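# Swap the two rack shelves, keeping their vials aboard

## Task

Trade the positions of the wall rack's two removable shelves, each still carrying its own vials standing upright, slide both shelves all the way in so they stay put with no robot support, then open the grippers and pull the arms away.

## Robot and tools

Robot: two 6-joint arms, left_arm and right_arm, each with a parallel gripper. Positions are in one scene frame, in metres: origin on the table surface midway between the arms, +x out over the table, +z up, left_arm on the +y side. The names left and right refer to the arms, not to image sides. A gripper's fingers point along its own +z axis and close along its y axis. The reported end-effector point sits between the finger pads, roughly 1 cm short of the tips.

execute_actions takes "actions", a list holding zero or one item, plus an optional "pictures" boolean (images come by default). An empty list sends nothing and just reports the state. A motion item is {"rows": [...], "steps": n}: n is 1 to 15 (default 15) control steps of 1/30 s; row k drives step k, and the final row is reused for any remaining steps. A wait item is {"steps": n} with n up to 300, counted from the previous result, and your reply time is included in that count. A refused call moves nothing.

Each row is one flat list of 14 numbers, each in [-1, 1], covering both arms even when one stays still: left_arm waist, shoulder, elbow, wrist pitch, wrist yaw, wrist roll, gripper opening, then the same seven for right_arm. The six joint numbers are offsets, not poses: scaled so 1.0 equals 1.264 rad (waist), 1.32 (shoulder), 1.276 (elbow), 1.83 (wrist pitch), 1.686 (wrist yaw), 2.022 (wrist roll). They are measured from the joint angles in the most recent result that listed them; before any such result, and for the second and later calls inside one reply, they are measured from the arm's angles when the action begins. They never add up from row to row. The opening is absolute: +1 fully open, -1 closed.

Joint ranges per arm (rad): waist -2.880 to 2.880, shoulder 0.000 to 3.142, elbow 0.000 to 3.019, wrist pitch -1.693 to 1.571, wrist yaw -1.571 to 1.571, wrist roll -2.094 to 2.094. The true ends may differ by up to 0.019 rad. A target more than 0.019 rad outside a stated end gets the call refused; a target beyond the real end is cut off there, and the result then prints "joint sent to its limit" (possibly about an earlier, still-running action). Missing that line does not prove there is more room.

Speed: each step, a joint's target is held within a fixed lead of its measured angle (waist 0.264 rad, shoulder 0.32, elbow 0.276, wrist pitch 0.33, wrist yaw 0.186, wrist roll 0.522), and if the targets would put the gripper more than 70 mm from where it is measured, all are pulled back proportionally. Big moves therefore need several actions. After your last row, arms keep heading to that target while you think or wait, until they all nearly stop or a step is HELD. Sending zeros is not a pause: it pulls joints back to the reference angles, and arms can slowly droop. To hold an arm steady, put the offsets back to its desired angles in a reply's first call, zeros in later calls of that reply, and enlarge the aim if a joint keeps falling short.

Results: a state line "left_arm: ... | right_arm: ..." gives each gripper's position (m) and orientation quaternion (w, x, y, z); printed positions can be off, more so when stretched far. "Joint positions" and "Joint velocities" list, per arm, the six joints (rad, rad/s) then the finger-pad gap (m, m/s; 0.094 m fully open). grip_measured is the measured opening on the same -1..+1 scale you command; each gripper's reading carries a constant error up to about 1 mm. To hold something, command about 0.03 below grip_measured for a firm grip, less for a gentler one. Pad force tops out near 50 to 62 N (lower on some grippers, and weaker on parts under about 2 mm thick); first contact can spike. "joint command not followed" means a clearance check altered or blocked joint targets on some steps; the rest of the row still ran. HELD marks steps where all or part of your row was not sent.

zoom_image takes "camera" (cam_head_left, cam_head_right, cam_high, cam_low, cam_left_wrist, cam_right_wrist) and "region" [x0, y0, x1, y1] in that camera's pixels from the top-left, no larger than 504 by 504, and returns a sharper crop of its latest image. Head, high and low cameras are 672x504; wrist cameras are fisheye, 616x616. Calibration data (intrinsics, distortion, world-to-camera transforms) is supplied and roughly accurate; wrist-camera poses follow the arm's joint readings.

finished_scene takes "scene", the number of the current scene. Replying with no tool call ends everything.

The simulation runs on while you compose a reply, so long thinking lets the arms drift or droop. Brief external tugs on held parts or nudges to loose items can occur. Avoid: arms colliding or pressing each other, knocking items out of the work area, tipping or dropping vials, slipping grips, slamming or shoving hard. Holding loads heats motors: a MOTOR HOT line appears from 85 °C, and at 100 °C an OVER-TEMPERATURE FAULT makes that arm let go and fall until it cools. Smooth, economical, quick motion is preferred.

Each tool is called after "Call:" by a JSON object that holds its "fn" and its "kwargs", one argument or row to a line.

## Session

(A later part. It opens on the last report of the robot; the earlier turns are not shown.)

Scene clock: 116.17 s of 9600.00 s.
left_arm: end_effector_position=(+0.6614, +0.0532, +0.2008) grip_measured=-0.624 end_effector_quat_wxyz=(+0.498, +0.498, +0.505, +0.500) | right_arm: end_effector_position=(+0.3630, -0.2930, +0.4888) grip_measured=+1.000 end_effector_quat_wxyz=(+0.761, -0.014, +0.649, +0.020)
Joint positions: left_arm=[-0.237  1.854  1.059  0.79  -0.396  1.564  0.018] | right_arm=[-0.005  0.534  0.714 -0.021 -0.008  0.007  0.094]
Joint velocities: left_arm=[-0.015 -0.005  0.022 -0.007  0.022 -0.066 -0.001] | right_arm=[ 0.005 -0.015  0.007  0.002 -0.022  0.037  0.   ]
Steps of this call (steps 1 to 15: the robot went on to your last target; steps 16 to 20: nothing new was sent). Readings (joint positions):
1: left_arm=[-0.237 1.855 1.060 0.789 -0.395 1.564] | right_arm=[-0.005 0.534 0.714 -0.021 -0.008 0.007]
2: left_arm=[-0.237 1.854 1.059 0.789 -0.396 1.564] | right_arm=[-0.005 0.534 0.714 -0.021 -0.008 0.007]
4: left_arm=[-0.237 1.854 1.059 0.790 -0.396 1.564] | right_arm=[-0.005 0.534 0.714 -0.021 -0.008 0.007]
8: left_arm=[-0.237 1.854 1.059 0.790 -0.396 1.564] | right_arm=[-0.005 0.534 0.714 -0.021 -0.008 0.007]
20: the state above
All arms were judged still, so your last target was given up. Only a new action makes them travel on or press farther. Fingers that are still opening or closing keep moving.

Call:
{"fn": "execute_actions", "kwargs": {
  "actions": [
    {"rows":[[-0.011,-0.03,0.008,0.018,-0.002,0,-0.66,0,0,0,0,0,0,1],[-0.013,-0.034,0.003,0.02,-0.003,0,-0.66,0,0,0,0,0,0,1],[-0.014,-0.038,-0.003,0.022,-0.004,0,-0.66,0,0,0,0,0,0,1],[-0.016,-0.042,-0.008,0.024,-0.005,0,-0.66,0,0,0,0,0,0,1],[-0.017,-0.046,-0.014,0.026,-0.006,0,-0.66,0,0,0,0,0,0,1],[-0.019,-0.05,-0.019,0.028,-0.007,0,-0.66,0,0,0,0,0,0,1],[-0.02,-0.055,-0.025,0.03,-0.008,0,-0.66,0,0,0,0,0,0,1],[-0.022,-0.059,-0.03,0.032,-0.009,0,-0.66,0,0,0,0,0,0,1],[-0.023,-0.063,-0.035,0.034,-0.01,0,-0.66,0,0,0,0,0,0,1],[-0.025,-0.067,-0.041,0.036,-0.011,0,-0.66,0,0,0,0,0,0,1],[-0.026,-0.071,-0.046,0.038,-0.012,0,-0.66,0,0,0,0,0,0,1],[-0.028,-0.075,-0.052,0.04,-0.012,0,-0.66,0,0,0,0,0,0,1],[-0.029,-0.079,-0.057,0.042,-0.013,0,-0.66,0,0,0,0,0,0,1]]}
  ],
  "pictures": false
}}

Call:
{"fn": "execute_actions", "kwargs": {
  "actions": [
    {"steps":20}
  ]
}}

Scene clock: 120.70 s of 9600.00 s.
left_arm: end_effector_position=(+0.6311, +0.0514, +0.1972) grip_measured=-0.624 end_effector_quat_wxyz=(+0.495, +0.504, +0.503, +0.499) | right_arm: end_effector_position=(+0.3630, -0.2930, +0.4888) grip_measured=+1.000 end_effector_quat_wxyz=(+0.761, -0.014, +0.649, +0.020)
Joint positions: left_arm=[-0.262  1.805  0.972  0.819 -0.415  1.571  0.018] | right_arm=[-0.005  0.534  0.714 -0.021 -0.008  0.007  0.094]
Joint velocities: left_arm=[-0.063 -0.063 -0.154 -0.012 -0.051  0.037  0.   ] | right_arm=[-0.005  0.005 -0.007 -0.012  0.022 -0.051  0.   ]
Steps of this call (steps 1 to 90: nothing new was sent; then 1.03 s passed at rest; steps 91 to 105: all 15 steps of this action). Readings (joint positions):
91: left_arm=[-0.237 1.854 1.059 0.790 -0.396 1.564] | right_arm=[-0.005 0.534 0.714 -0.021 -0.008 0.007]
92: left_arm=[-0.237 1.854 1.059 0.791 -0.397 1.564] | right_arm=[-0.005 0.534 0.714 -0.021 -0.008 0.007]
94: left_arm=[-0.239 1.853 1.054 0.795 -0.399 1.564] | right_arm=[-0.005 0.534 0.714 -0.021 -0.008 0.007]
98: left_arm=[-0.245 1.837 1.027 0.808 -0.406 1.564] | right_arm=[-0.005 0.534 0.714 -0.021 -0.008 0.007]
105: the state above

Scene clock: 121.37 s of 9600.00 s.
left_arm: end_effector_position=(+0.6281, +0.0493, +0.1937) grip_measured=-0.624 end_effector_quat_wxyz=(+0.492, +0.509, +0.501, +0.499) | right_arm: end_effector_position=(+0.3630, -0.2930, +0.4888) grip_measured=+1.000 end_effector_quat_wxyz=(+0.761, -0.014, +0.649, +0.020)
Joint positions: left_arm=[-0.266  1.804  0.964  0.819 -0.415  1.577  0.018] | right_arm=[-0.005  0.534  0.714 -0.021 -0.008  0.007  0.094]
Joint velocities: left_arm=[-0.015 -0.015 -0.002  0.002 -0.066 -0.037  0.002] | right_arm=[-0.005 -0.024 -0.002  0.012 -0.007 -0.007  0.   ]
Steps of this call (steps 1 to 15: the robot went on to your last target; steps 16 to 20: nothing new was sent). Readings (joint positions):
1: left_arm=[-0.264 1.804 0.968 0.819 -0.415 1.572] | right_arm=[-0.005 0.534 0.714 -0.021 -0.008 0.007]
2: left_arm=[-0.265 1.804 0.966 0.819 -0.415 1.573] | right_arm=[-0.005 0.534 0.714 -0.021 -0.008 0.007]
4: left_arm=[-0.266 1.804 0.964 0.819 -0.415 1.575] | right_arm=[-0.005 0.534 0.714 -0.021 -0.008 0.007]
8: left_arm=[-0.266 1.804 0.964 0.819 -0.415 1.576] | right_arm=[-0.005 0.534 0.714 -0.021 -0.008 0.007]
20: the state above
All arms were judged still, so your last target was given up. Only a new action makes them travel on or press farther. Fingers that are still opening or closing keep moving.
camera_calibration (this result's frames):
cam_left_wrist: T_world_to_cam=[[-0.0259858, 0.01697, -0.999518, 0.208546], [-0.577563, 0.815835, 0.0288671, 0.324561], [0.815932, 0.578035, -0.0113989, -0.416144], [0, 0, 0, 1]] pos_world=[0.532419, -0.0277814, 0.194333]
cam_right_wrist: T_world_to_cam=[[0.0426549, -0.999082, -0.00394203, -0.310246], [-0.435922, -0.0150607, -0.899859, 0.600567], [0.898973, 0.0401018, -0.436164, 0.0213364], [0, 0, 0, 1]] pos_world=[0.255853, -0.301772, 0.548509]

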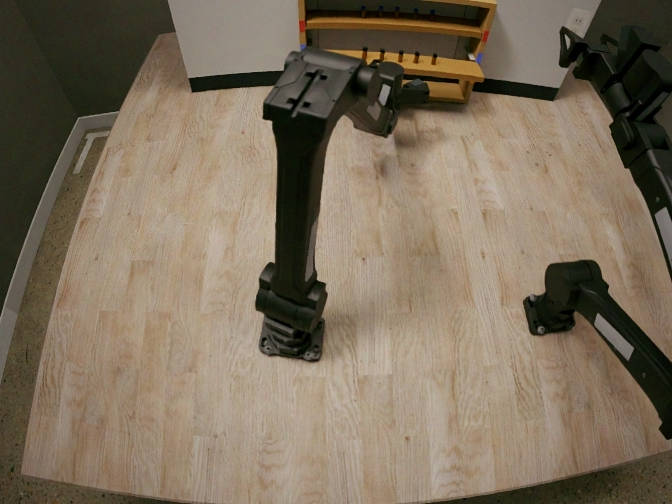

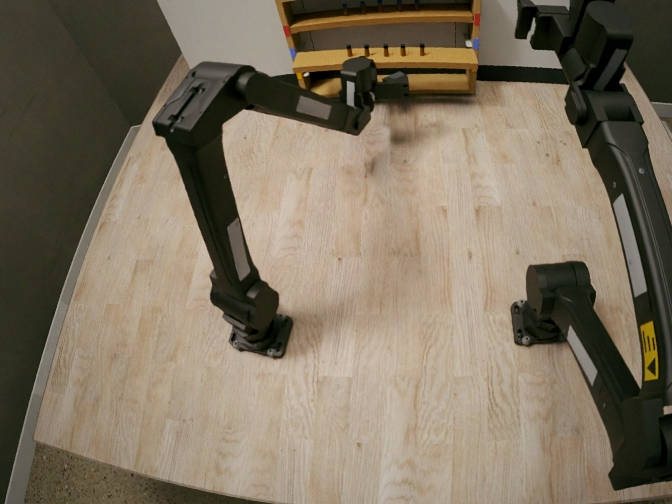

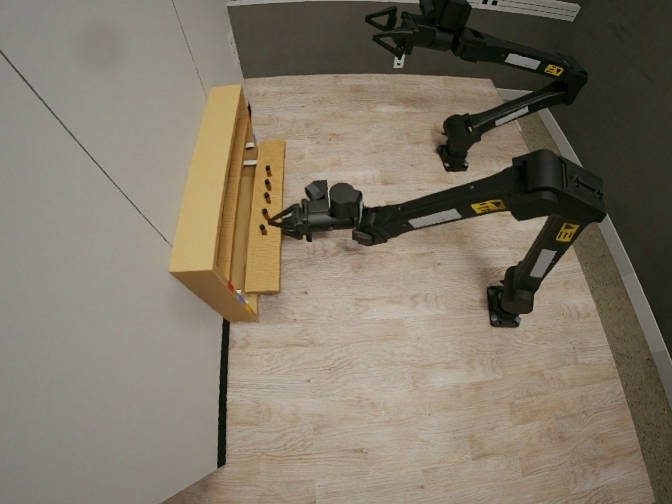

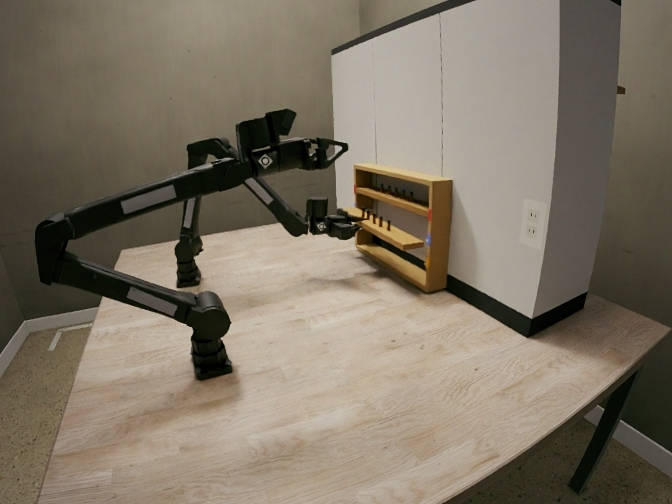

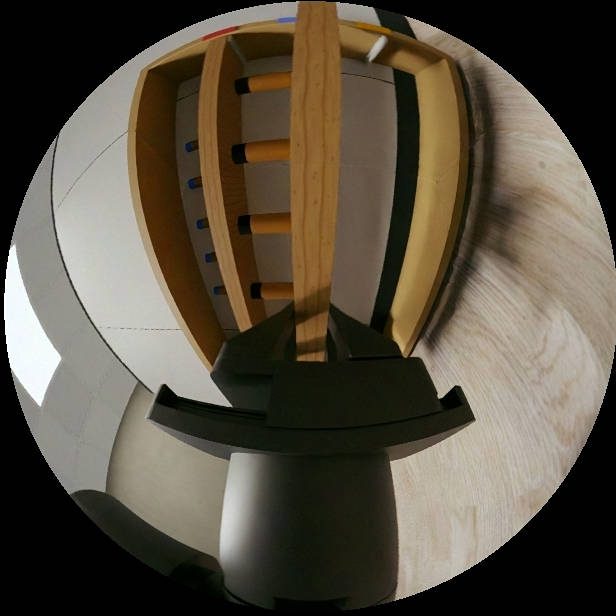

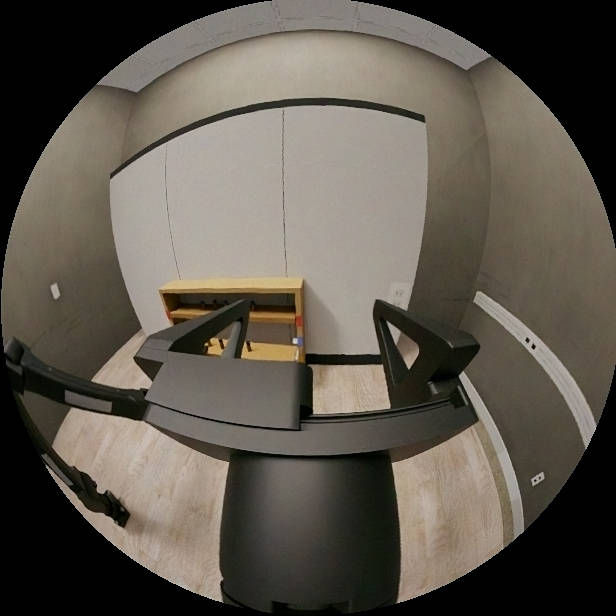

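Call:
{"fn": "execute_actions", "kwargs": {
  "actions": [
    {"rows":[[0,-0.03,0.017,0.028,0,-0.01,-0.66,0,0,0,0,0,0,1],[0,-0.024,0.016,0.032,0,-0.012,-0.66,0,0,0,0,0,0,1],[0,-0.018,0.015,0.036,-0.002,-0.014,-0.66,0,0,0,0,0,0,1],[0,-0.013,0.013,0.04,-0.002,-0.016,-0.66,0,0,0,0,0,0,1],[0,-0.008,0.012,0.045,-0.003,-0.017,-0.66,0,0,0,0,0,0,1],[0,-0.004,0.011,0.049,-0.003,-0.017,-0.66,0,0,0,0,0,0,1],[0,0,0.009,0.053,-0.004,-0.017,-0.66,0,0,0,0,0,0,1],[0,0.005,0.008,0.058,-0.004,-0.017,-0.66,0,0,0,0,0,0,1],[0,0.009,0.007,0.062,-0.005,-0.017,-0.66,0,0,0,0,0,0,1],[0,0.014,0.006,0.067,-0.005,-0.017,-0.66,0,0,0,0,0,0,1],[0,0.018,0.004,0.071,-0.006,-0.017,-0.66,0,0,0,0,0,0,1],[0,0.023,0.003,0.076,-0.006,-0.017,-0.66,0,0,0,0,0,0,1],[0,0.027,0.002,0.08,-0.006,-0.017,-0.66,0,0,0,0,0,0,1]]}
  ],
  "pictures": false
}}

Call:
{"fn": "execute_actions", "kwargs": {
  "actions": [
    {"steps":20}
  ],
  "pictures": false
}}

Scene clock: 129.03 s of 9600.00 s.
left_arm: end_effector_position=(+0.6279, +0.0505, +0.1690) grip_measured=-0.624 end_effector_quat_wxyz=(+0.497, +0.500, +0.501, +0.501) | right_arm: end_effector_position=(+0.3630, -0.2930, +0.4888) grip_measured=+1.000 end_effector_quat_wxyz=(+0.761, -0.014, +0.649, +0.020)
Joint positions: left_arm=[-0.266  1.867  0.952  0.912 -0.422  1.573  0.018] | right_arm=[-0.005  0.534  0.714 -0.021 -0.008  0.007  0.094]
Joint velocities: left_arm=[-0.024  0.161 -0.032  0.037 -0.081  0.037 -0.   ] | right_arm=[ 0.005  0.015 -0.002 -0.007  0.037  0.051  0.   ]
Steps of this call (steps 1 to 90: nothing new was sent; then 4.17 s passed at rest; steps 91 to 105: all 15 steps of this action). Readings (joint positions):
91: left_arm=[-0.266 1.804 0.964 0.819 -0.415 1.577] | right_arm=[-0.005 0.534 0.714 -0.021 -0.008 0.007]
92: left_arm=[-0.266 1.804 0.964 0.821 -0.415 1.577] | right_arm=[-0.005 0.534 0.714 -0.021 -0.008 0.007]
94: left_arm=[-0.266 1.807 0.964 0.830 -0.415 1.577] | right_arm=[-0.005 0.534 0.714 -0.021 -0.008 0.007]
98: left_arm=[-0.266 1.822 0.964 0.863 -0.418 1.574] | right_arm=[-0.005 0.534 0.714 -0.021 -0.008 0.007]
105: the state above

Scene clock: 129.70 s of 9600.00 s.
left_arm: end_effector_position=(+0.6265, +0.0511, +0.1566) grip_measured=-0.624 end_effector_quat_wxyz=(+0.491, +0.506, +0.504, +0.499) | right_arm: end_effector_position=(+0.3630, -0.2930, +0.4888) grip_measured=+1.000 end_effector_quat_wxyz=(+0.761, -0.014, +0.649, +0.020)
Joint positions: left_arm=[-0.266  1.884  0.945  0.917 -0.422  1.573  0.018] | right_arm=[-0.005  0.534  0.714 -0.021 -0.008  0.007  0.094]
Joint velocities: left_arm=[-0.015 -0.005 -0.012 -0.012  0.066 -0.037 -0.   ] | right_arm=[-0.005 -0.005 -0.002  0.017 -0.037  0.022  0.   ]
Steps of this call (steps 1 to 20: the robot went on to your last target). Readings (joint positions):
1: left_arm=[-0.266 1.873 0.950 0.913 -0.422 1.573] | right_arm=[-0.005 0.534 0.714 -0.021 -0.008 0.007]
2: left_arm=[-0.266 1.877 0.948 0.913 -0.422 1.573] | right_arm=[-0.005 0.534 0.714 -0.021 -0.008 0.007]
4: left_arm=[-0.266 1.883 0.946 0.913 -0.422 1.573] | right_arm=[-0.005 0.534 0.714 -0.021 -0.008 0.007]
8: left_arm=[-0.266 1.884 0.945 0.915 -0.422 1.573] | right_arm=[-0.005 0.534 0.714 -0.021 -0.008 0.007]
20: the state above

Call:
{"fn": "execute_actions", "kwargs": {
  "actions": [
    {"rows":[[0,-0.033,0.017,0.032,0,-0.018,-0.66,0,0,0,0,0,0,1],[0,-0.033,0.017,0.037,0,-0.02,-0.66,0,0,0,0,0,0,1],[0,-0.03,0.016,0.042,0,-0.022,-0.66,0,0,0,0,0,0,1],[0,-0.027,0.014,0.047,0,-0.022,-0.66,0,0,0,0,0,0,1],[0,-0.024,0.012,0.051,0,-0.022,-0.66,0,0,0,0,0,0,1],[0,-0.021,0.011,0.055,0,-0.022,-0.66,0,0,0,0,0,0,1],[0,-0.018,0.009,0.059,0,-0.022,-0.66,0,0,0,0,0,0,1],[0,-0.015,0.008,0.063,0,-0.022,-0.66,0,0,0,0,0,0,1],[0,-0.012,0.006,0.067,0,-0.022,-0.66,0,0,0,0,0,0,1],[0,-0.009,0.005,0.071,0,-0.022,-0.66,0,0,0,0,0,0,1],[0,-0.006,0.003,0.075,0,-0.022,-0.66,0,0,0,0,0,0,1],[0,-0.003,0.001,0.079,0,-0.022,-0.66,0,0,0,0,0,0,1],[0,0,0,0.079,0,-0.022,-0.66,0,0,0,0,0,0,1]]}
  ],
  "pictures": false
}}

Call:
{"fn": "execute_actions", "kwargs": {
  "actions": [
    {"steps":30}
  ]
}}

Scene clock: 134.77 s of 9600.00 s.
left_arm: end_effector_position=(+0.6235, +0.0524, +0.1603) grip_measured=-0.624 end_effector_quat_wxyz=(+0.515, +0.482, +0.499, +0.503) | right_arm: end_effector_position=(+0.3630, -0.2930, +0.4888) grip_measured=+1.000 end_effector_quat_wxyz=(+0.761, -0.014, +0.649, +0.020)
Joint positions: left_arm=[-0.266  1.904  0.933  1.013 -0.422  1.559  0.018] | right_arm=[-0.005  0.534  0.714 -0.021 -0.008  0.007  0.094]
Joint velocities: left_arm=[-0.005  0.112 -0.056  0.012 -0.007 -0.007  0.001] | right_arm=[ 0.005  0.015  0.012 -0.012  0.051 -0.037  0.   ]
Steps of this call (steps 1 to 15: the robot went on to your last target; steps 16 to 90: nothing new was sent; then 1.57 s passed at rest; steps 91 to 105: all 15 steps of this action). Readings (joint positions):
91: left_arm=[-0.266 1.884 0.945 0.918 -0.422 1.572] | right_arm=[-0.005 0.534 0.714 -0.021 -0.008 0.007]
92: left_arm=[-0.266 1.884 0.945 0.922 -0.422 1.572] | right_arm=[-0.005 0.534 0.714 -0.021 -0.008 0.007]
94: left_arm=[-0.266 1.884 0.945 0.934 -0.422 1.569] | right_arm=[-0.005 0.534 0.714 -0.021 -0.008 0.007]
98: left_arm=[-0.266 1.884 0.945 0.969 -0.422 1.563] | right_arm=[-0.005 0.534 0.714 -0.021 -0.008 0.007]
105: the state above

Scene clock: 135.77 s of 9600.00 s.
left_arm: end_effector_position=(+0.6220, +0.0531, +0.1463) grip_measured=-0.624 end_effector_quat_wxyz=(+0.508, +0.490, +0.502, +0.501) | right_arm: end_effector_position=(+0.3630, -0.2930, +0.4888) grip_measured=+1.000 end_effector_quat_wxyz=(+0.761, -0.014, +0.649, +0.020)
Joint positions: left_arm=[-0.266  1.922  0.927  1.014 -0.422  1.559  0.018] | right_arm=[-0.005  0.534  0.714 -0.021 -0.008  0.007  0.094]
Joint velocities: left_arm=[-0.005 -0.005  0.002 -0.007 -0.095 -0.007  0.   ] | right_arm=[-0.005 -0.005 -0.012 -0.002 -0.007  0.037  0.   ]
Steps of this call (steps 1 to 30: the robot went on to your last target). Readings (joint positions):
1: left_arm=[-0.266 1.908 0.932 1.013 -0.422 1.559] | right_arm=[-0.005 0.534 0.714 -0.021 -0.008 0.007]
2: left_arm=[-0.266 1.912 0.930 1.013 -0.422 1.559] | right_arm=[-0.005 0.534 0.714 -0.021 -0.008 0.007]
4: left_arm=[-0.266 1.918 0.928 1.013 -0.422 1.559] | right_arm=[-0.005 0.534 0.714 -0.021 -0.008 0.007]
8: left_arm=[-0.266 1.922 0.927 1.013 -0.422 1.559] | right_arm=[-0.005 0.534 0.714 -0.021 -0.008 0.007]
30: the state above
All arms were judged still, so your last target was given up. Only a new action makes them travel on or press farther. Fingers that are still opening or closing keep moving.
camera_calibration (this result's frames):
cam_left_wrist: T_world_to_cam=[[0.00999063, -0.0172644, -0.999801, 0.14037], [-0.582715, 0.812434, -0.0198518, 0.329899], [0.812615, 0.582797, -0.00194349, -0.413466], [0, 0, 0, 1]] pos_world=[0.526823, -0.0246307, 0.146088]
cam_right_wrist: T_world_to_cam=[[0.0426549, -0.999082, -0.00394203, -0.310246], [-0.435922, -0.0150607, -0.899859, 0.600567], [0.898973, 0.0401018, -0.436164, 0.0213364], [0, 0, 0, 1]] pos_world=[0.255853, -0.301772, 0.548509]

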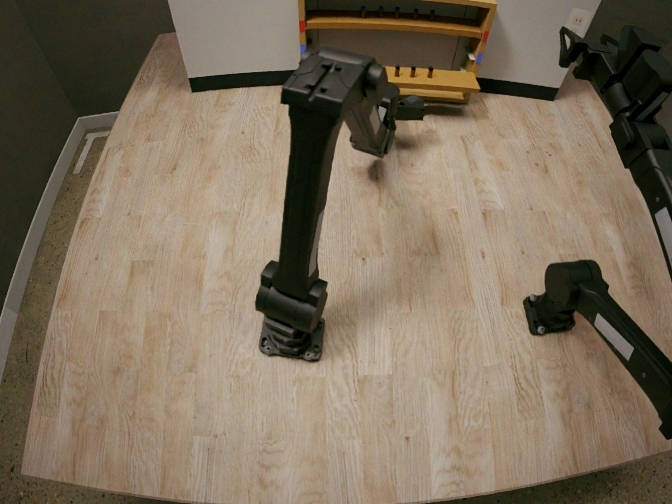

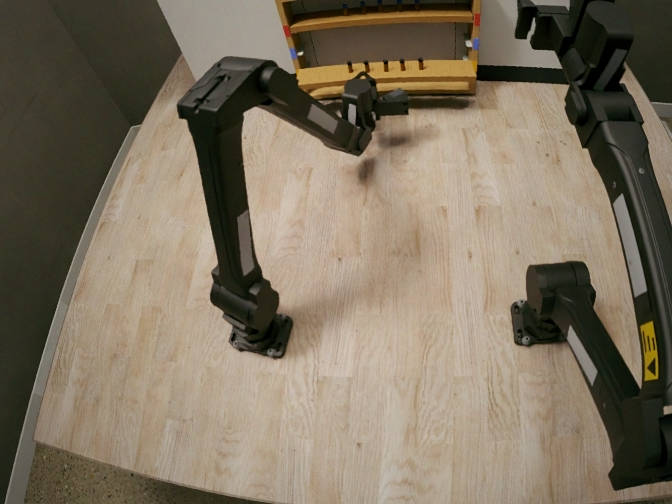

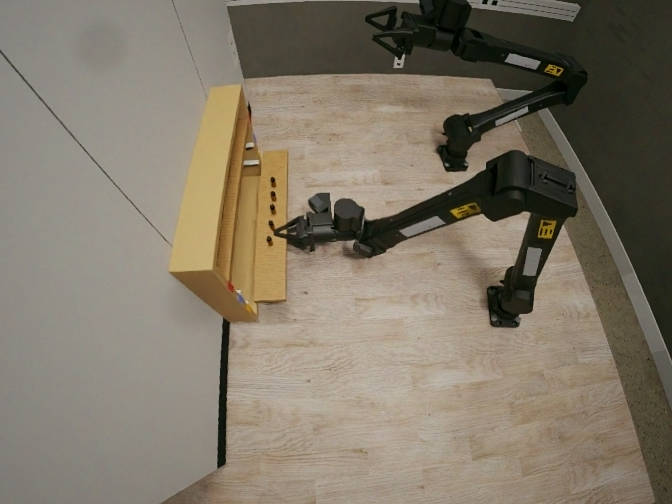

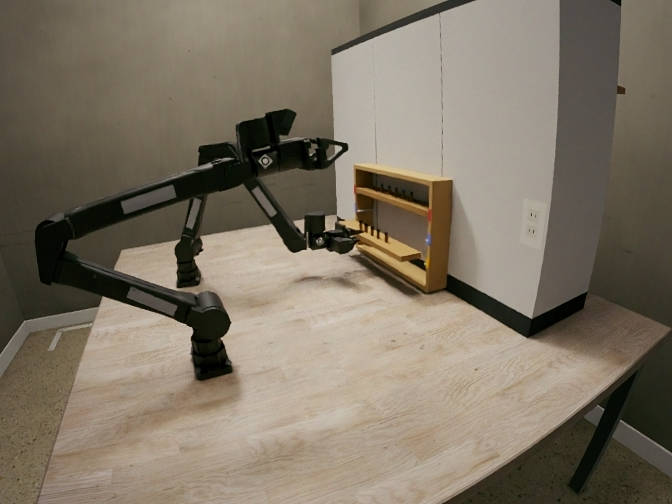

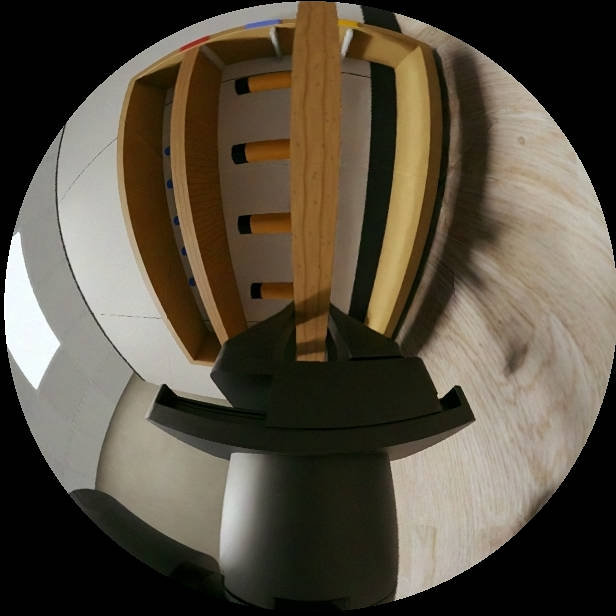

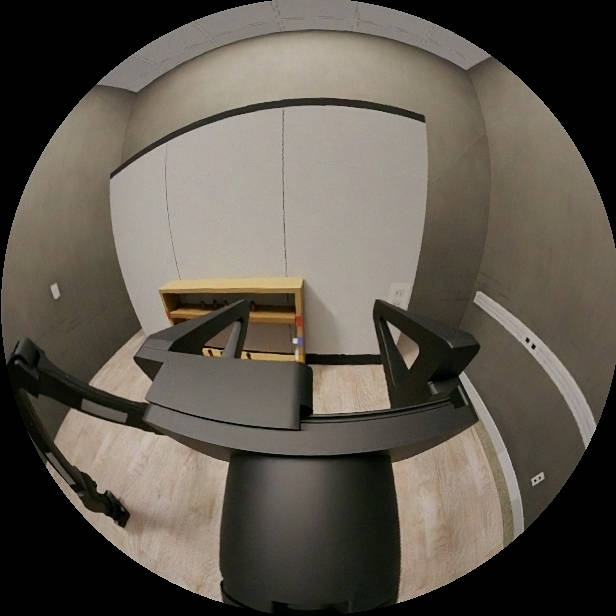

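Call:
{"fn": "execute_actions", "kwargs": {
  "actions": [
    {"rows":[[0.006,-0.03,0.04,0.016,0.002,-0.012,-0.66,0,0,0,0,0,0,1],[0.008,-0.027,0.052,0.013,0.003,-0.012,-0.66,0,0,0,0,0,0,1],[0.01,-0.023,0.06,0.01,0.005,-0.012,-0.66,0,0,0,0,0,0,1],[0.012,-0.019,0.068,0.007,0.006,-0.012,-0.66,0,0,0,0,0,0,1],[0.014,-0.016,0.076,0.004,0.007,-0.012,-0.66,0,0,0,0,0,0,1],[0.016,-0.012,0.084,0.001,0.009,-0.012,-0.66,0,0,0,0,0,0,1],[0.018,-0.008,0.092,-0.002,0.01,-0.012,-0.66,0,0,0,0,0,0,1],[0.02,-0.005,0.1,-0.005,0.011,-0.012,-0.66,0,0,0,0,0,0,1],[0.022,-0.001,0.108,-0.008,0.013,-0.012,-0.66,0,0,0,0,0,0,1],[0.024,0.003,0.116,-0.011,0.014,-0.012,-0.66,0,0,0,0,0,0,1],[0.026,0.007,0.124,-0.015,0.015,-0.012,-0.66,0,0,0,0,0,0,1],[0.028,0.01,0.132,-0.018,0.017,-0.012,-0.66,0,0,0,0,0,0,1],[0.03,0.014,0.14,-0.021,0.018,-0.012,-0.66,0,0,0,0,0,0,1]]}
  ],
  "pictures": false
}}

Call:
{"fn": "execute_actions", "kwargs": {
  "actions": [
    {"steps":30}
  ]
}}

Scene clock: 143.00 s of 9600.00 s.
left_arm: end_effector_position=(+0.6587, +0.0513, +0.1504) grip_measured=-0.624 end_effector_quat_wxyz=(+0.509, +0.489, +0.501, +0.501) | right_arm: end_effector_position=(+0.3630, -0.2930, +0.4888) grip_measured=+1.000 end_effector_quat_wxyz=(+0.761, -0.014, +0.649, +0.020)
Joint positions: left_arm=[-0.241  1.97   1.034  0.959 -0.395  1.559  0.018] | right_arm=[-0.005  0.534  0.714 -0.021 -0.008  0.007  0.094]
Joint velocities: left_arm=[ 0.073  0.093  0.164 -0.076  0.037 -0.037 -0.001] | right_arm=[-0.005 -0.005 -0.007 -0.002 -0.007 -0.007  0.   ]
Steps of this call (steps 1 to 90: nothing new was sent; then 3.73 s passed at rest; steps 91 to 105: all 15 steps of this action). Readings (joint positions):
91: left_arm=[-0.266 1.922 0.927 1.014 -0.422 1.559] | right_arm=[-0.005 0.534 0.714 -0.021 -0.008 0.007]
92: left_arm=[-0.266 1.922 0.927 1.014 -0.421 1.559] | right_arm=[-0.005 0.534 0.714 -0.021 -0.008 0.007]
94: left_arm=[-0.266 1.923 0.929 1.011 -0.418 1.559] | right_arm=[-0.005 0.534 0.714 -0.021 -0.008 0.007]
98: left_arm=[-0.261 1.935 0.960 0.994 -0.408 1.559] | right_arm=[-0.005 0.534 0.714 -0.021 -0.008 0.007]
105: the state above

Scene clock: 144.00 s of 9600.00 s.
left_arm: end_effector_position=(+0.6610, +0.0537, +0.1491) grip_measured=-0.624 end_effector_quat_wxyz=(+0.507, +0.489, +0.502, +0.501) | right_arm: end_effector_position=(+0.3630, -0.2930, +0.4888) grip_measured=+1.000 end_effector_quat_wxyz=(+0.761, -0.014, +0.649, +0.020)
Joint positions: left_arm=[-0.236  1.974  1.039  0.954 -0.393  1.559  0.018] | right_arm=[-0.005  0.534  0.714 -0.021 -0.008  0.007  0.094]
Joint velocities: left_arm=[-0.005  0.005 -0.002  0.007 -0.037 -0.007 -0.001] | right_arm=[-0.015 -0.015 -0.002 -0.017 -0.066 -0.007  0.   ]
Steps of this call (steps 1 to 15: the robot went on to your last target; steps 16 to 30: nothing new was sent). Readings (joint positions):
1: left_arm=[-0.239 1.973 1.038 0.957 -0.395 1.559] | right_arm=[-0.005 0.534 0.714 -0.021 -0.008 0.007]
2: left_arm=[-0.237 1.973 1.039 0.956 -0.395 1.559] | right_arm=[-0.005 0.534 0.714 -0.021 -0.008 0.007]
4: left_arm=[-0.236 1.974 1.039 0.954 -0.393 1.559] | right_arm=[-0.005 0.534 0.714 -0.021 -0.008 0.007]
8: left_arm=[-0.236 1.974 1.039 0.954 -0.393 1.559] | right_arm=[-0.005 0.534 0.714 -0.021 -0.008 0.007]
30: the state above
All arms were judged still, so your last target was given up. Only a new action makes them travel on or press farther. Fingers that are still opening or closing keep moving.
camera_calibration (this result's frames):
cam_left_wrist: T_world_to_cam=[[0.0109311, -0.0170578, -0.999795, 0.142237], [-0.584249, 0.811322, -0.02023, 0.353267], [0.811501, 0.584351, -0.00109737, -0.445016], [0, 0, 0, 1]] pos_world=[0.565972, -0.0241417, 0.148866]
cam_right_wrist: T_world_to_cam=[[0.0426549, -0.999082, -0.00394203, -0.310246], [-0.435922, -0.0150607, -0.899859, 0.600567], [0.898973, 0.0401018, -0.436164, 0.0213364], [0, 0, 0, 1]] pos_world=[0.255853, -0.301772, 0.548509]

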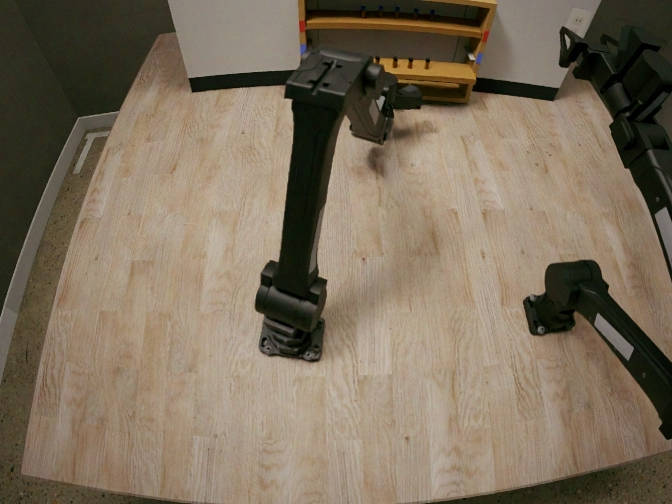

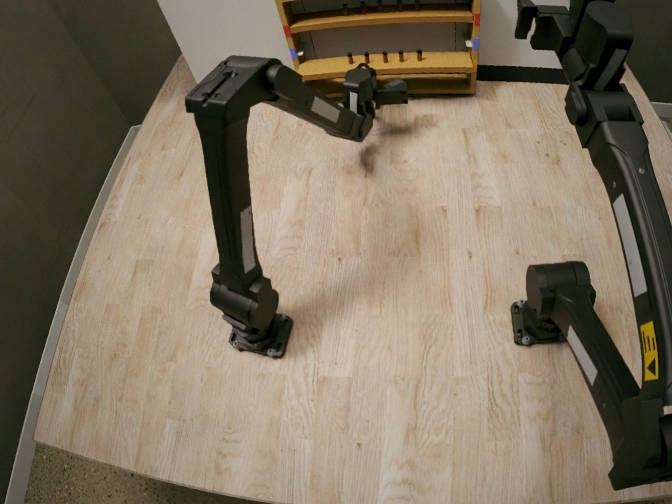

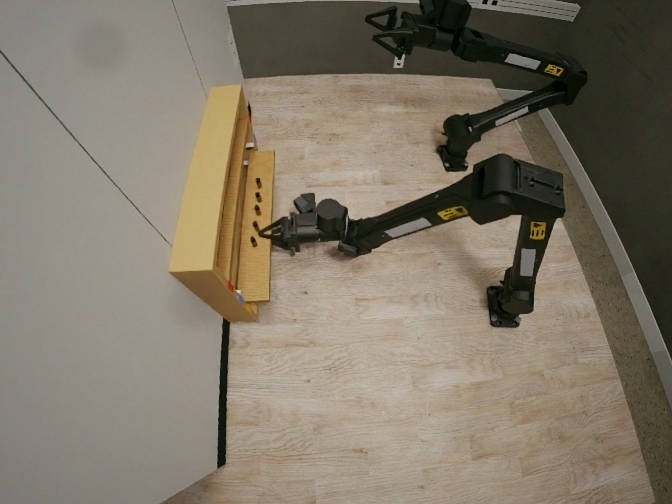

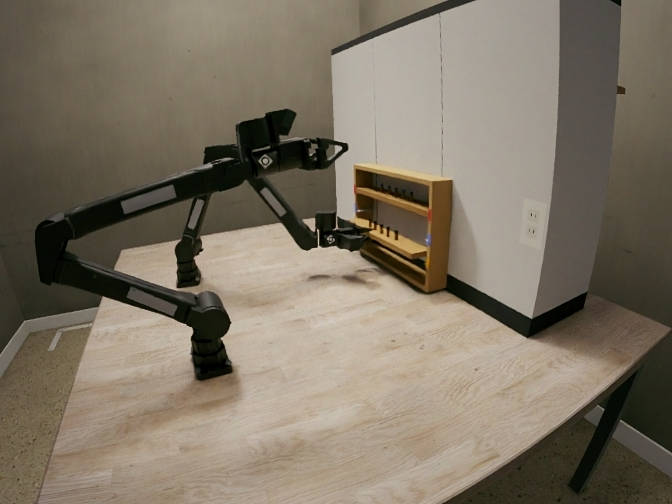

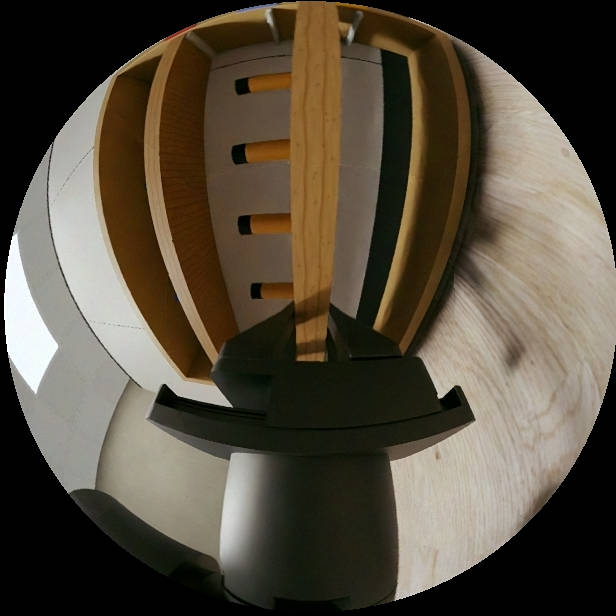

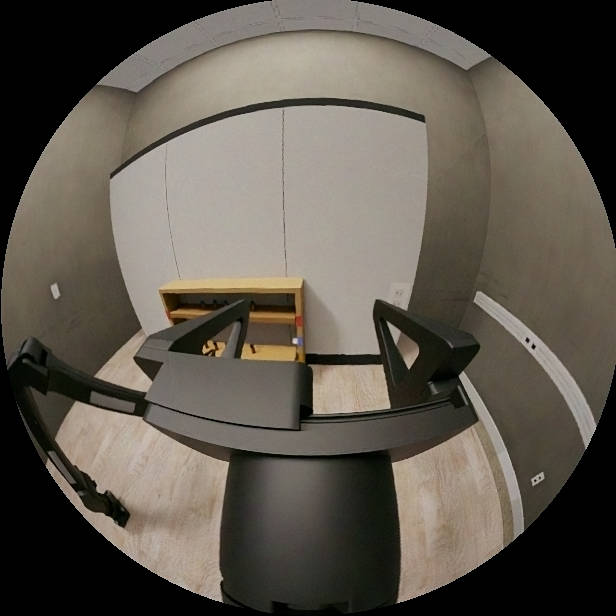

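Call:
{"fn": "execute_actions", "kwargs": {
  "actions": [
    {"rows":[[0.006,-0.024,0.054,0.011,0.002,-0.012,-0.66,0,0,0,0,0,0,1],[0.008,-0.019,0.062,0.008,0.003,-0.012,-0.66,0,0,0,0,0,0,1],[0.009,-0.014,0.07,0.006,0.005,-0.012,-0.66,0,0,0,0,0,0,1],[0.011,-0.009,0.078,0.004,0.006,-0.012,-0.66,0,0,0,0,0,0,1],[0.012,-0.004,0.086,0.001,0.007,-0.012,-0.66,0,0,0,0,0,0,1],[0.014,0.001,0.094,-0.001,0.008,-0.012,-0.66,0,0,0,0,0,0,1],[0.016,0.006,0.102,-0.003,0.01,-0.012,-0.66,0,0,0,0,0,0,1],[0.017,0.011,0.11,-0.006,0.011,-0.012,-0.66,0,0,0,0,0,0,1],[0.019,0.017,0.118,-0.008,0.012,-0.012,-0.66,0,0,0,0,0,0,1],[0.02,0.022,0.126,-0.01,0.013,-0.012,-0.66,0,0,0,0,0,0,1],[0.022,0.027,0.134,-0.013,0.015,-0.012,-0.66,0,0,0,0,0,0,1],[0.023,0.032,0.142,-0.015,0.016,-0.012,-0.66,0,0,0,0,0,0,1],[0.025,0.037,0.15,-0.017,0.017,-0.012,-0.66,0,0,0,0,0,0,1]]}
  ],
  "pictures": false
}}

Call:
{"fn": "execute_actions", "kwargs": {
  "actions": [
    {"steps":30}
  ],
  "pictures": false
}}

Scene clock: 152.03 s of 9600.00 s.
left_arm: end_effector_position=(+0.6988, +0.0507, +0.1347) grip_measured=-0.624 end_effector_quat_wxyz=(+0.503, +0.495, +0.504, +0.498) | right_arm: end_effector_position=(+0.3630, -0.2930, +0.4888) grip_measured=+1.000 end_effector_quat_wxyz=(+0.761, -0.014, +0.649, +0.020)
Joint positions: left_arm=[-0.215  2.056  1.155  0.904 -0.369  1.559  0.018] | right_arm=[-0.005  0.534  0.714 -0.021 -0.008  0.007  0.094]
Joint velocities: left_arm=[ 0.044  0.142  0.134 -0.051  0.037  0.051 -0.   ] | right_arm=[-0.005 -0.005 -0.002 -0.007 -0.022  0.037  0.   ]
Steps of this call (steps 1 to 90: nothing new was sent; then 4.53 s passed at rest; steps 91 to 105: all 15 steps of this action). Readings (joint positions):
91: left_arm=[-0.236 1.974 1.039 0.954 -0.393 1.559] | right_arm=[-0.005 0.534 0.714 -0.021 -0.008 0.007]
92: left_arm=[-0.236 1.974 1.039 0.953 -0.393 1.559] | right_arm=[-0.005 0.534 0.714 -0.021 -0.008 0.007]
94: left_arm=[-0.236 1.978 1.046 0.948 -0.389 1.559] | right_arm=[-0.005 0.534 0.714 -0.021 -0.008 0.007]
98: left_arm=[-0.232 2.004 1.086 0.932 -0.381 1.559] | right_arm=[-0.005 0.534 0.714 -0.021 -0.008 0.007]
105: the state above

Scene clock: 153.03 s of 9600.00 s.
left_arm: end_effector_position=(+0.7005, +0.0526, +0.1298) grip_measured=-0.624 end_effector_quat_wxyz=(+0.500, +0.497, +0.505, +0.498) | right_arm: end_effector_position=(+0.3630, -0.2930, +0.4888) grip_measured=+1.000 end_effector_quat_wxyz=(+0.761, -0.014, +0.649, +0.020)
Joint positions: left_arm=[-0.212  2.064  1.158  0.9   -0.368  1.559  0.018] | right_arm=[-0.005  0.534  0.714 -0.021 -0.008  0.007  0.094]
Joint velocities: left_arm=[ 0.005 -0.015  0.007 -0.002 -0.037  0.007 -0.001] | right_arm=[ 0.005  0.005 -0.012 -0.017 -0.022 -0.037  0.   ]
Steps of this call (steps 1 to 15: the robot went on to your last target; steps 16 to 30: nothing new was sent). Readings (joint positions):
1: left_arm=[-0.214 2.060 1.158 0.903 -0.369 1.559] | right_arm=[-0.005 0.534 0.714 -0.021 -0.008 0.007]
2: left_arm=[-0.213 2.062 1.158 0.902 -0.369 1.559] | right_arm=[-0.005 0.534 0.714 -0.021 -0.008 0.007]
4: left_arm=[-0.212 2.064 1.158 0.900 -0.369 1.559] | right_arm=[-0.005 0.534 0.714 -0.021 -0.008 0.007]
8: left_arm=[-0.212 2.064 1.158 0.900 -0.368 1.559] | right_arm=[-0.005 0.534 0.714 -0.021 -0.008 0.007]
30: the state above
All arms were judged still, so your last target was given up. Only a new action makes them travel on or press farther. Fingers that are still opening or closing keep moving.

Lower gently: shoulder +~.015, pitch compensated.

Call:
{"fn": "execute_actions", "kwargs": {
  "actions": [
    {"rows":[[0,-0.03,0.04,0.025,0,-0.005,-0.66,0,0,0,0,0,0,1],[0,-0.028,0.04,0.027,0,-0.005,-0.66,0,0,0,0,0,0,1],[0,-0.026,0.04,0.029,0,-0.005,-0.66,0,0,0,0,0,0,1],[0,-0.024,0.04,0.031,0,-0.005,-0.66,0,0,0,0,0,0,1],[0,-0.022,0.04,0.033,0,-0.005,-0.66,0,0,0,0,0,0,1],[0,-0.02,0.04,0.034,0,-0.005,-0.66,0,0,0,0,0,0,1],[0,-0.018,0.04,0.035,0,-0.005,-0.66,0,0,0,0,0,0,1],[0,-0.016,0.04,0.035,0,-0.005,-0.66,0,0,0,0,0,0,1]]}
  ],
  "pictures": false
}}

Call:
{"fn": "execute_actions", "kwargs": {
  "actions": [
    {"steps":20}
  ]
}}

Scene clock: 159.03 s of 9600.00 s.
left_arm: end_effector_position=(+0.7005, +0.0526, +0.1269) grip_measured=-0.624 end_effector_quat_wxyz=(+0.502, +0.495, +0.504, +0.499) | right_arm: end_effector_position=(+0.3630, -0.2930, +0.4888) grip_measured=+1.000 end_effector_quat_wxyz=(+0.761, -0.014, +0.649, +0.020)
Joint positions: left_arm=[-0.212  2.074  1.158  0.919 -0.368  1.561  0.018] | right_arm=[-0.005  0.534  0.714 -0.021 -0.008  0.007  0.094]
Joint velocities: left_arm=[-0.005 -0.015 -0.007 -0.007 -0.051 -0.007 -0.   ] | right_arm=[-0.015  0.005 -0.002 -0.017 -0.022 -0.051  0.   ]
Steps of this call (steps 1 to 90: nothing new was sent; then 2.50 s passed at rest; steps 91 to 105: all 15 steps of this action). Readings (joint positions):
91: left_arm=[-0.212 2.064 1.158 0.900 -0.368 1.559] | right_arm=[-0.005 0.534 0.714 -0.021 -0.008 0.007]
92: left_arm=[-0.212 2.064 1.158 0.900 -0.368 1.559] | right_arm=[-0.005 0.534 0.714 -0.021 -0.008 0.007]
94: left_arm=[-0.212 2.064 1.158 0.902 -0.368 1.560] | right_arm=[-0.005 0.534 0.714 -0.021 -0.008 0.007]
98: left_arm=[-0.212 2.068 1.158 0.913 -0.368 1.561] | right_arm=[-0.005 0.534 0.714 -0.021 -0.008 0.007]
105: the state above

Scene clock: 159.70 s of 9600.00 s.
left_arm: end_effector_position=(+0.7005, +0.0526, +0.1269) grip_measured=-0.624 end_effector_quat_wxyz=(+0.502, +0.495, +0.504, +0.499) | right_arm: end_effector_position=(+0.3630, -0.2930, +0.4888) grip_measured=+1.000 end_effector_quat_wxyz=(+0.761, -0.014, +0.649, +0.020)
Joint positions: left_arm=[-0.212  2.074  1.158  0.919 -0.368  1.561  0.018] | right_arm=[-0.005  0.534  0.714 -0.021 -0.008  0.007  0.094]
Joint velocities: left_arm=[-0.005  0.005  0.002 -0.012 -0.037 -0.051 -0.   ] | right_arm=[-0.015 -0.005 -0.022  0.007 -0.007 -0.007  0.   ]
Steps of this call (steps 1 to 15: the robot went on to your last target; steps 16 to 20: nothing new was sent). Readings (joint positions):
1: left_arm=[-0.212 2.074 1.158 0.919 -0.368 1.561] | right_arm=[-0.005 0.534 0.714 -0.021 -0.008 0.007]
2: left_arm=[-0.212 2.074 1.158 0.919 -0.368 1.561] | right_arm=[-0.005 0.534 0.714 -0.021 -0.008 0.007]
4: left_arm=[-0.212 2.074 1.158 0.919 -0.368 1.561] | right_arm=[-0.005 0.534 0.714 -0.021 -0.008 0.007]
8: left_arm=[-0.212 2.074 1.158 0.919 -0.368 1.561] | right_arm=[-0.005 0.534 0.714 -0.021 -0.008 0.007]
20: the state above
All arms were judged still, so your last target was given up. Only a new action makes them travel on or press farther. Fingers that are still opening or closing keep moving.
camera_calibration (this result's frames):
cam_left_wrist: T_world_to_cam=[[-0.00425959, -0.00890966, -0.999951, 0.129743], [-0.583836, 0.811858, -0.00474671, 0.374542], [0.811861, 0.583787, -0.00865996, -0.475691], [0, 0, 0, 1]] pos_world=[0.605418, -0.0252163, 0.127395]
cam_right_wrist: T_world_to_cam=[[0.0426549, -0.999082, -0.00394203, -0.310246], [-0.435922, -0.0150607, -0.899859, 0.600567], [0.898973, 0.0401018, -0.436164, 0.0213364], [0, 0, 0, 1]] pos_world=[0.255853, -0.301772, 0.548509]

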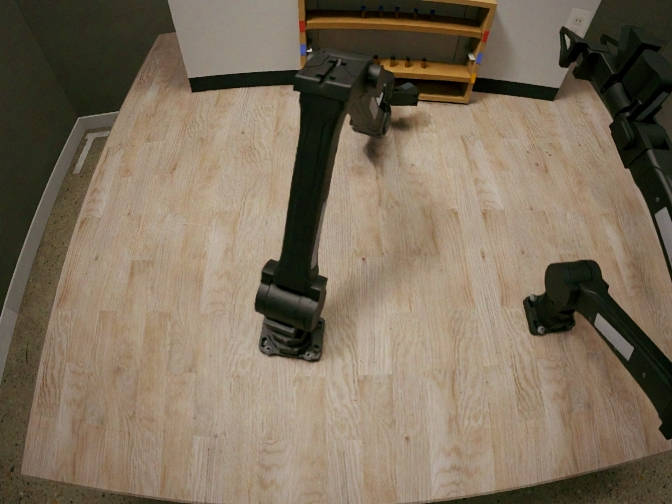

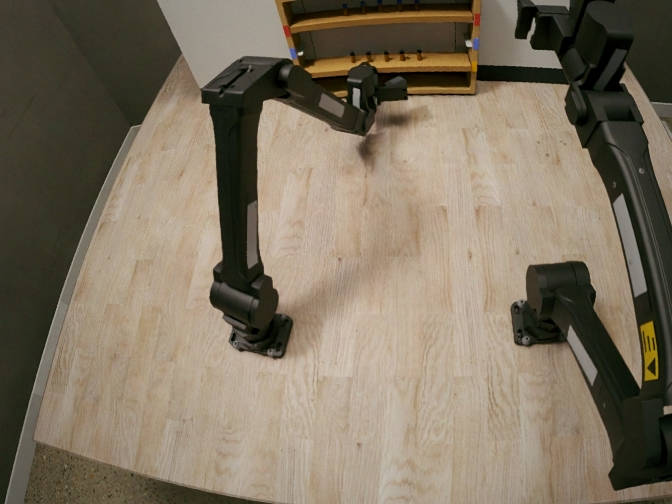

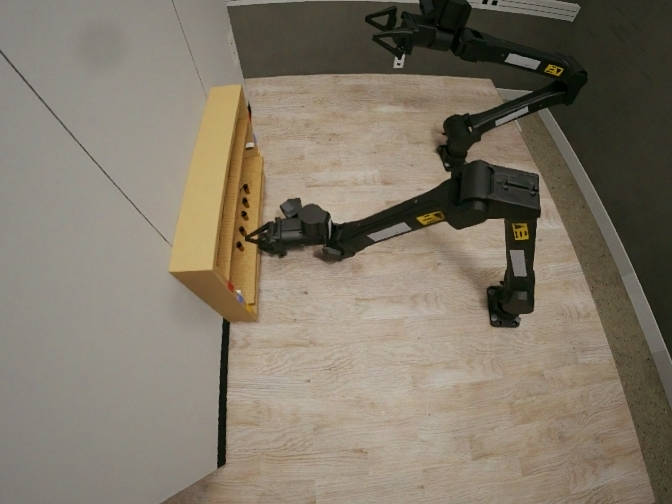

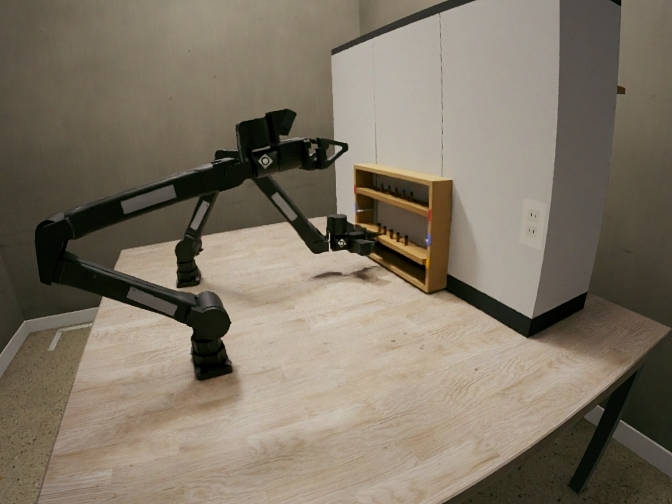

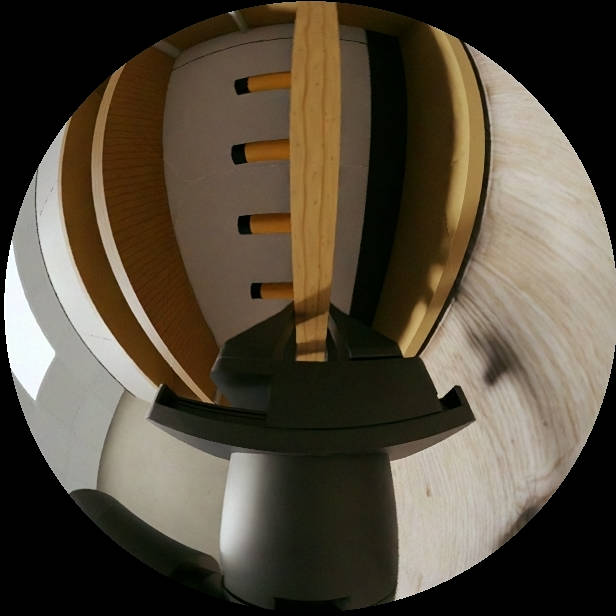

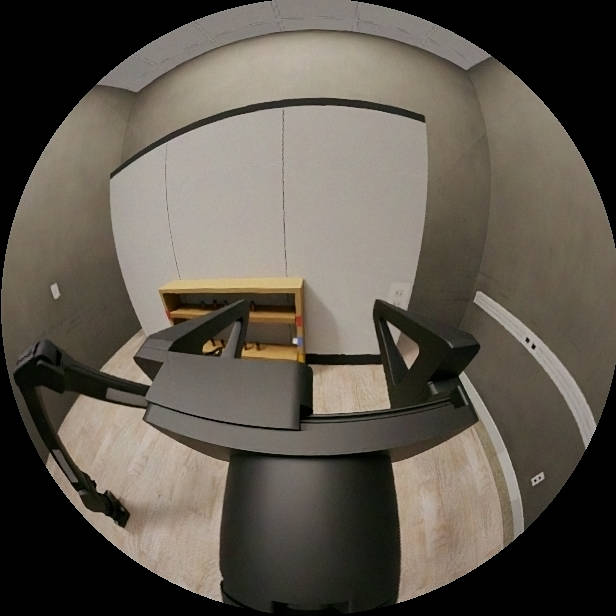

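Possibly resting (bias reduced). Relax supports further to confirm.

Call:
{"fn": "execute_actions", "kwargs": {
  "actions": [
    {"rows":[[0,-0.02,0.035,0.02,0,0,-0.66,0,0,0,0,0,0,1],[0,-0.018,0.033,0.02,0,0,-0.66,0,0,0,0,0,0,1],[0,-0.016,0.031,0.02,0,0,-0.66,0,0,0,0,0,0,1],[0,-0.014,0.029,0.018,0,0,-0.66,0,0,0,0,0,0,1],[0,-0.012,0.027,0.016,0,0,-0.66,0,0,0,0,0,0,1],[0,-0.01,0.025,0.014,0,0,-0.66,0,0,0,0,0,0,1],[0,-0.008,0.024,0.012,0,0,-0.66,0,0,0,0,0,0,1],[0,-0.006,0.022,0.01,0,0,-0.66,0,0,0,0,0,0,1]]}
  ],
  "pictures": false
}}

Call:
{"fn": "execute_actions", "kwargs": {
  "actions": [
    {"steps":15}
  ],
  "pictures": false
}}

Scene clock: 163.97 s of 9600.00 s.
left_arm: end_effector_position=(+0.7005, +0.0526, +0.1258) grip_measured=-0.624 end_effector_quat_wxyz=(+0.501, +0.496, +0.503, +0.500) | right_arm: end_effector_position=(+0.3630, -0.2930, +0.4888) grip_measured=+1.000 end_effector_quat_wxyz=(+0.761, -0.014, +0.649, +0.020)
Joint positions: left_arm=[-0.212  2.076  1.158  0.919 -0.368  1.563  0.018] | right_arm=[-0.005  0.534  0.714 -0.021 -0.008  0.007  0.094]
Joint velocities: left_arm=[-0.005 -0.005  0.002  0.002  0.007 -0.051 -0.001] | right_arm=[-0.015 -0.005 -0.007  0.022  0.022  0.007  0.   ]
Steps of this call (steps 1 to 90: nothing new was sent; then 0.77 s passed at rest; steps 91 to 105: all 15 steps of this action). Readings (joint positions):
91: left_arm=[-0.212 2.074 1.158 0.919 -0.368 1.562] | right_arm=[-0.005 0.534 0.714 -0.021 -0.008 0.007]
92: left_arm=[-0.212 2.075 1.158 0.919 -0.368 1.562] | right_arm=[-0.005 0.534 0.714 -0.021 -0.008 0.007]
94: left_arm=[-0.212 2.075 1.158 0.919 -0.368 1.563] | right_arm=[-0.005 0.534 0.714 -0.021 -0.008 0.007]
98: left_arm=[-0.212 2.076 1.158 0.919 -0.368 1.563] | right_arm=[-0.005 0.534 0.714 -0.021 -0.008 0.007]
105: the state above

Scene clock: 164.47 s of 9600.00 s.
left_arm: end_effector_position=(+0.7005, +0.0526, +0.1258) grip_measured=-0.624 end_effector_quat_wxyz=(+0.501, +0.496, +0.503, +0.500) | right_arm: end_effector_position=(+0.3630, -0.2930, +0.4888) grip_measured=+1.000 end_effector_quat_wxyz=(+0.761, -0.014, +0.649, +0.020)
Joint positions: left_arm=[-0.212  2.076  1.158  0.919 -0.368  1.563  0.018] | right_arm=[-0.005  0.534  0.714 -0.021 -0.008  0.007  0.094]
Joint velocities: left_arm=[-0.005 -0.015  0.002 -0.002 -0.051  0.022 -0.001] | right_arm=[-0.005 -0.005 -0.012 -0.012 -0.022 -0.037  0.   ]
Steps of this call (steps 1 to 15: the robot went on to your last target). Readings (joint positions):
1: left_arm=[-0.212 2.076 1.158 0.919 -0.368 1.563] | right_arm=[-0.005 0.534 0.714 -0.021 -0.008 0.007]
2: left_arm=[-0.212 2.076 1.158 0.919 -0.368 1.563] | right_arm=[-0.005 0.534 0.714 -0.021 -0.008 0.007]
4: left_arm=[-0.212 2.076 1.158 0.919 -0.368 1.563] | right_arm=[-0.005 0.534 0.714 -0.021 -0.008 0.007]
8: left_arm=[-0.212 2.076 1.158 0.919 -0.368 1.563] | right_arm=[-0.005 0.534 0.714 -0.021 -0.008 0.007]
15: the state above
All arms were judged still, so your last target was given up. Only a new action makes them travel on or press farther. Fingers that are still opening or closing keep moving.


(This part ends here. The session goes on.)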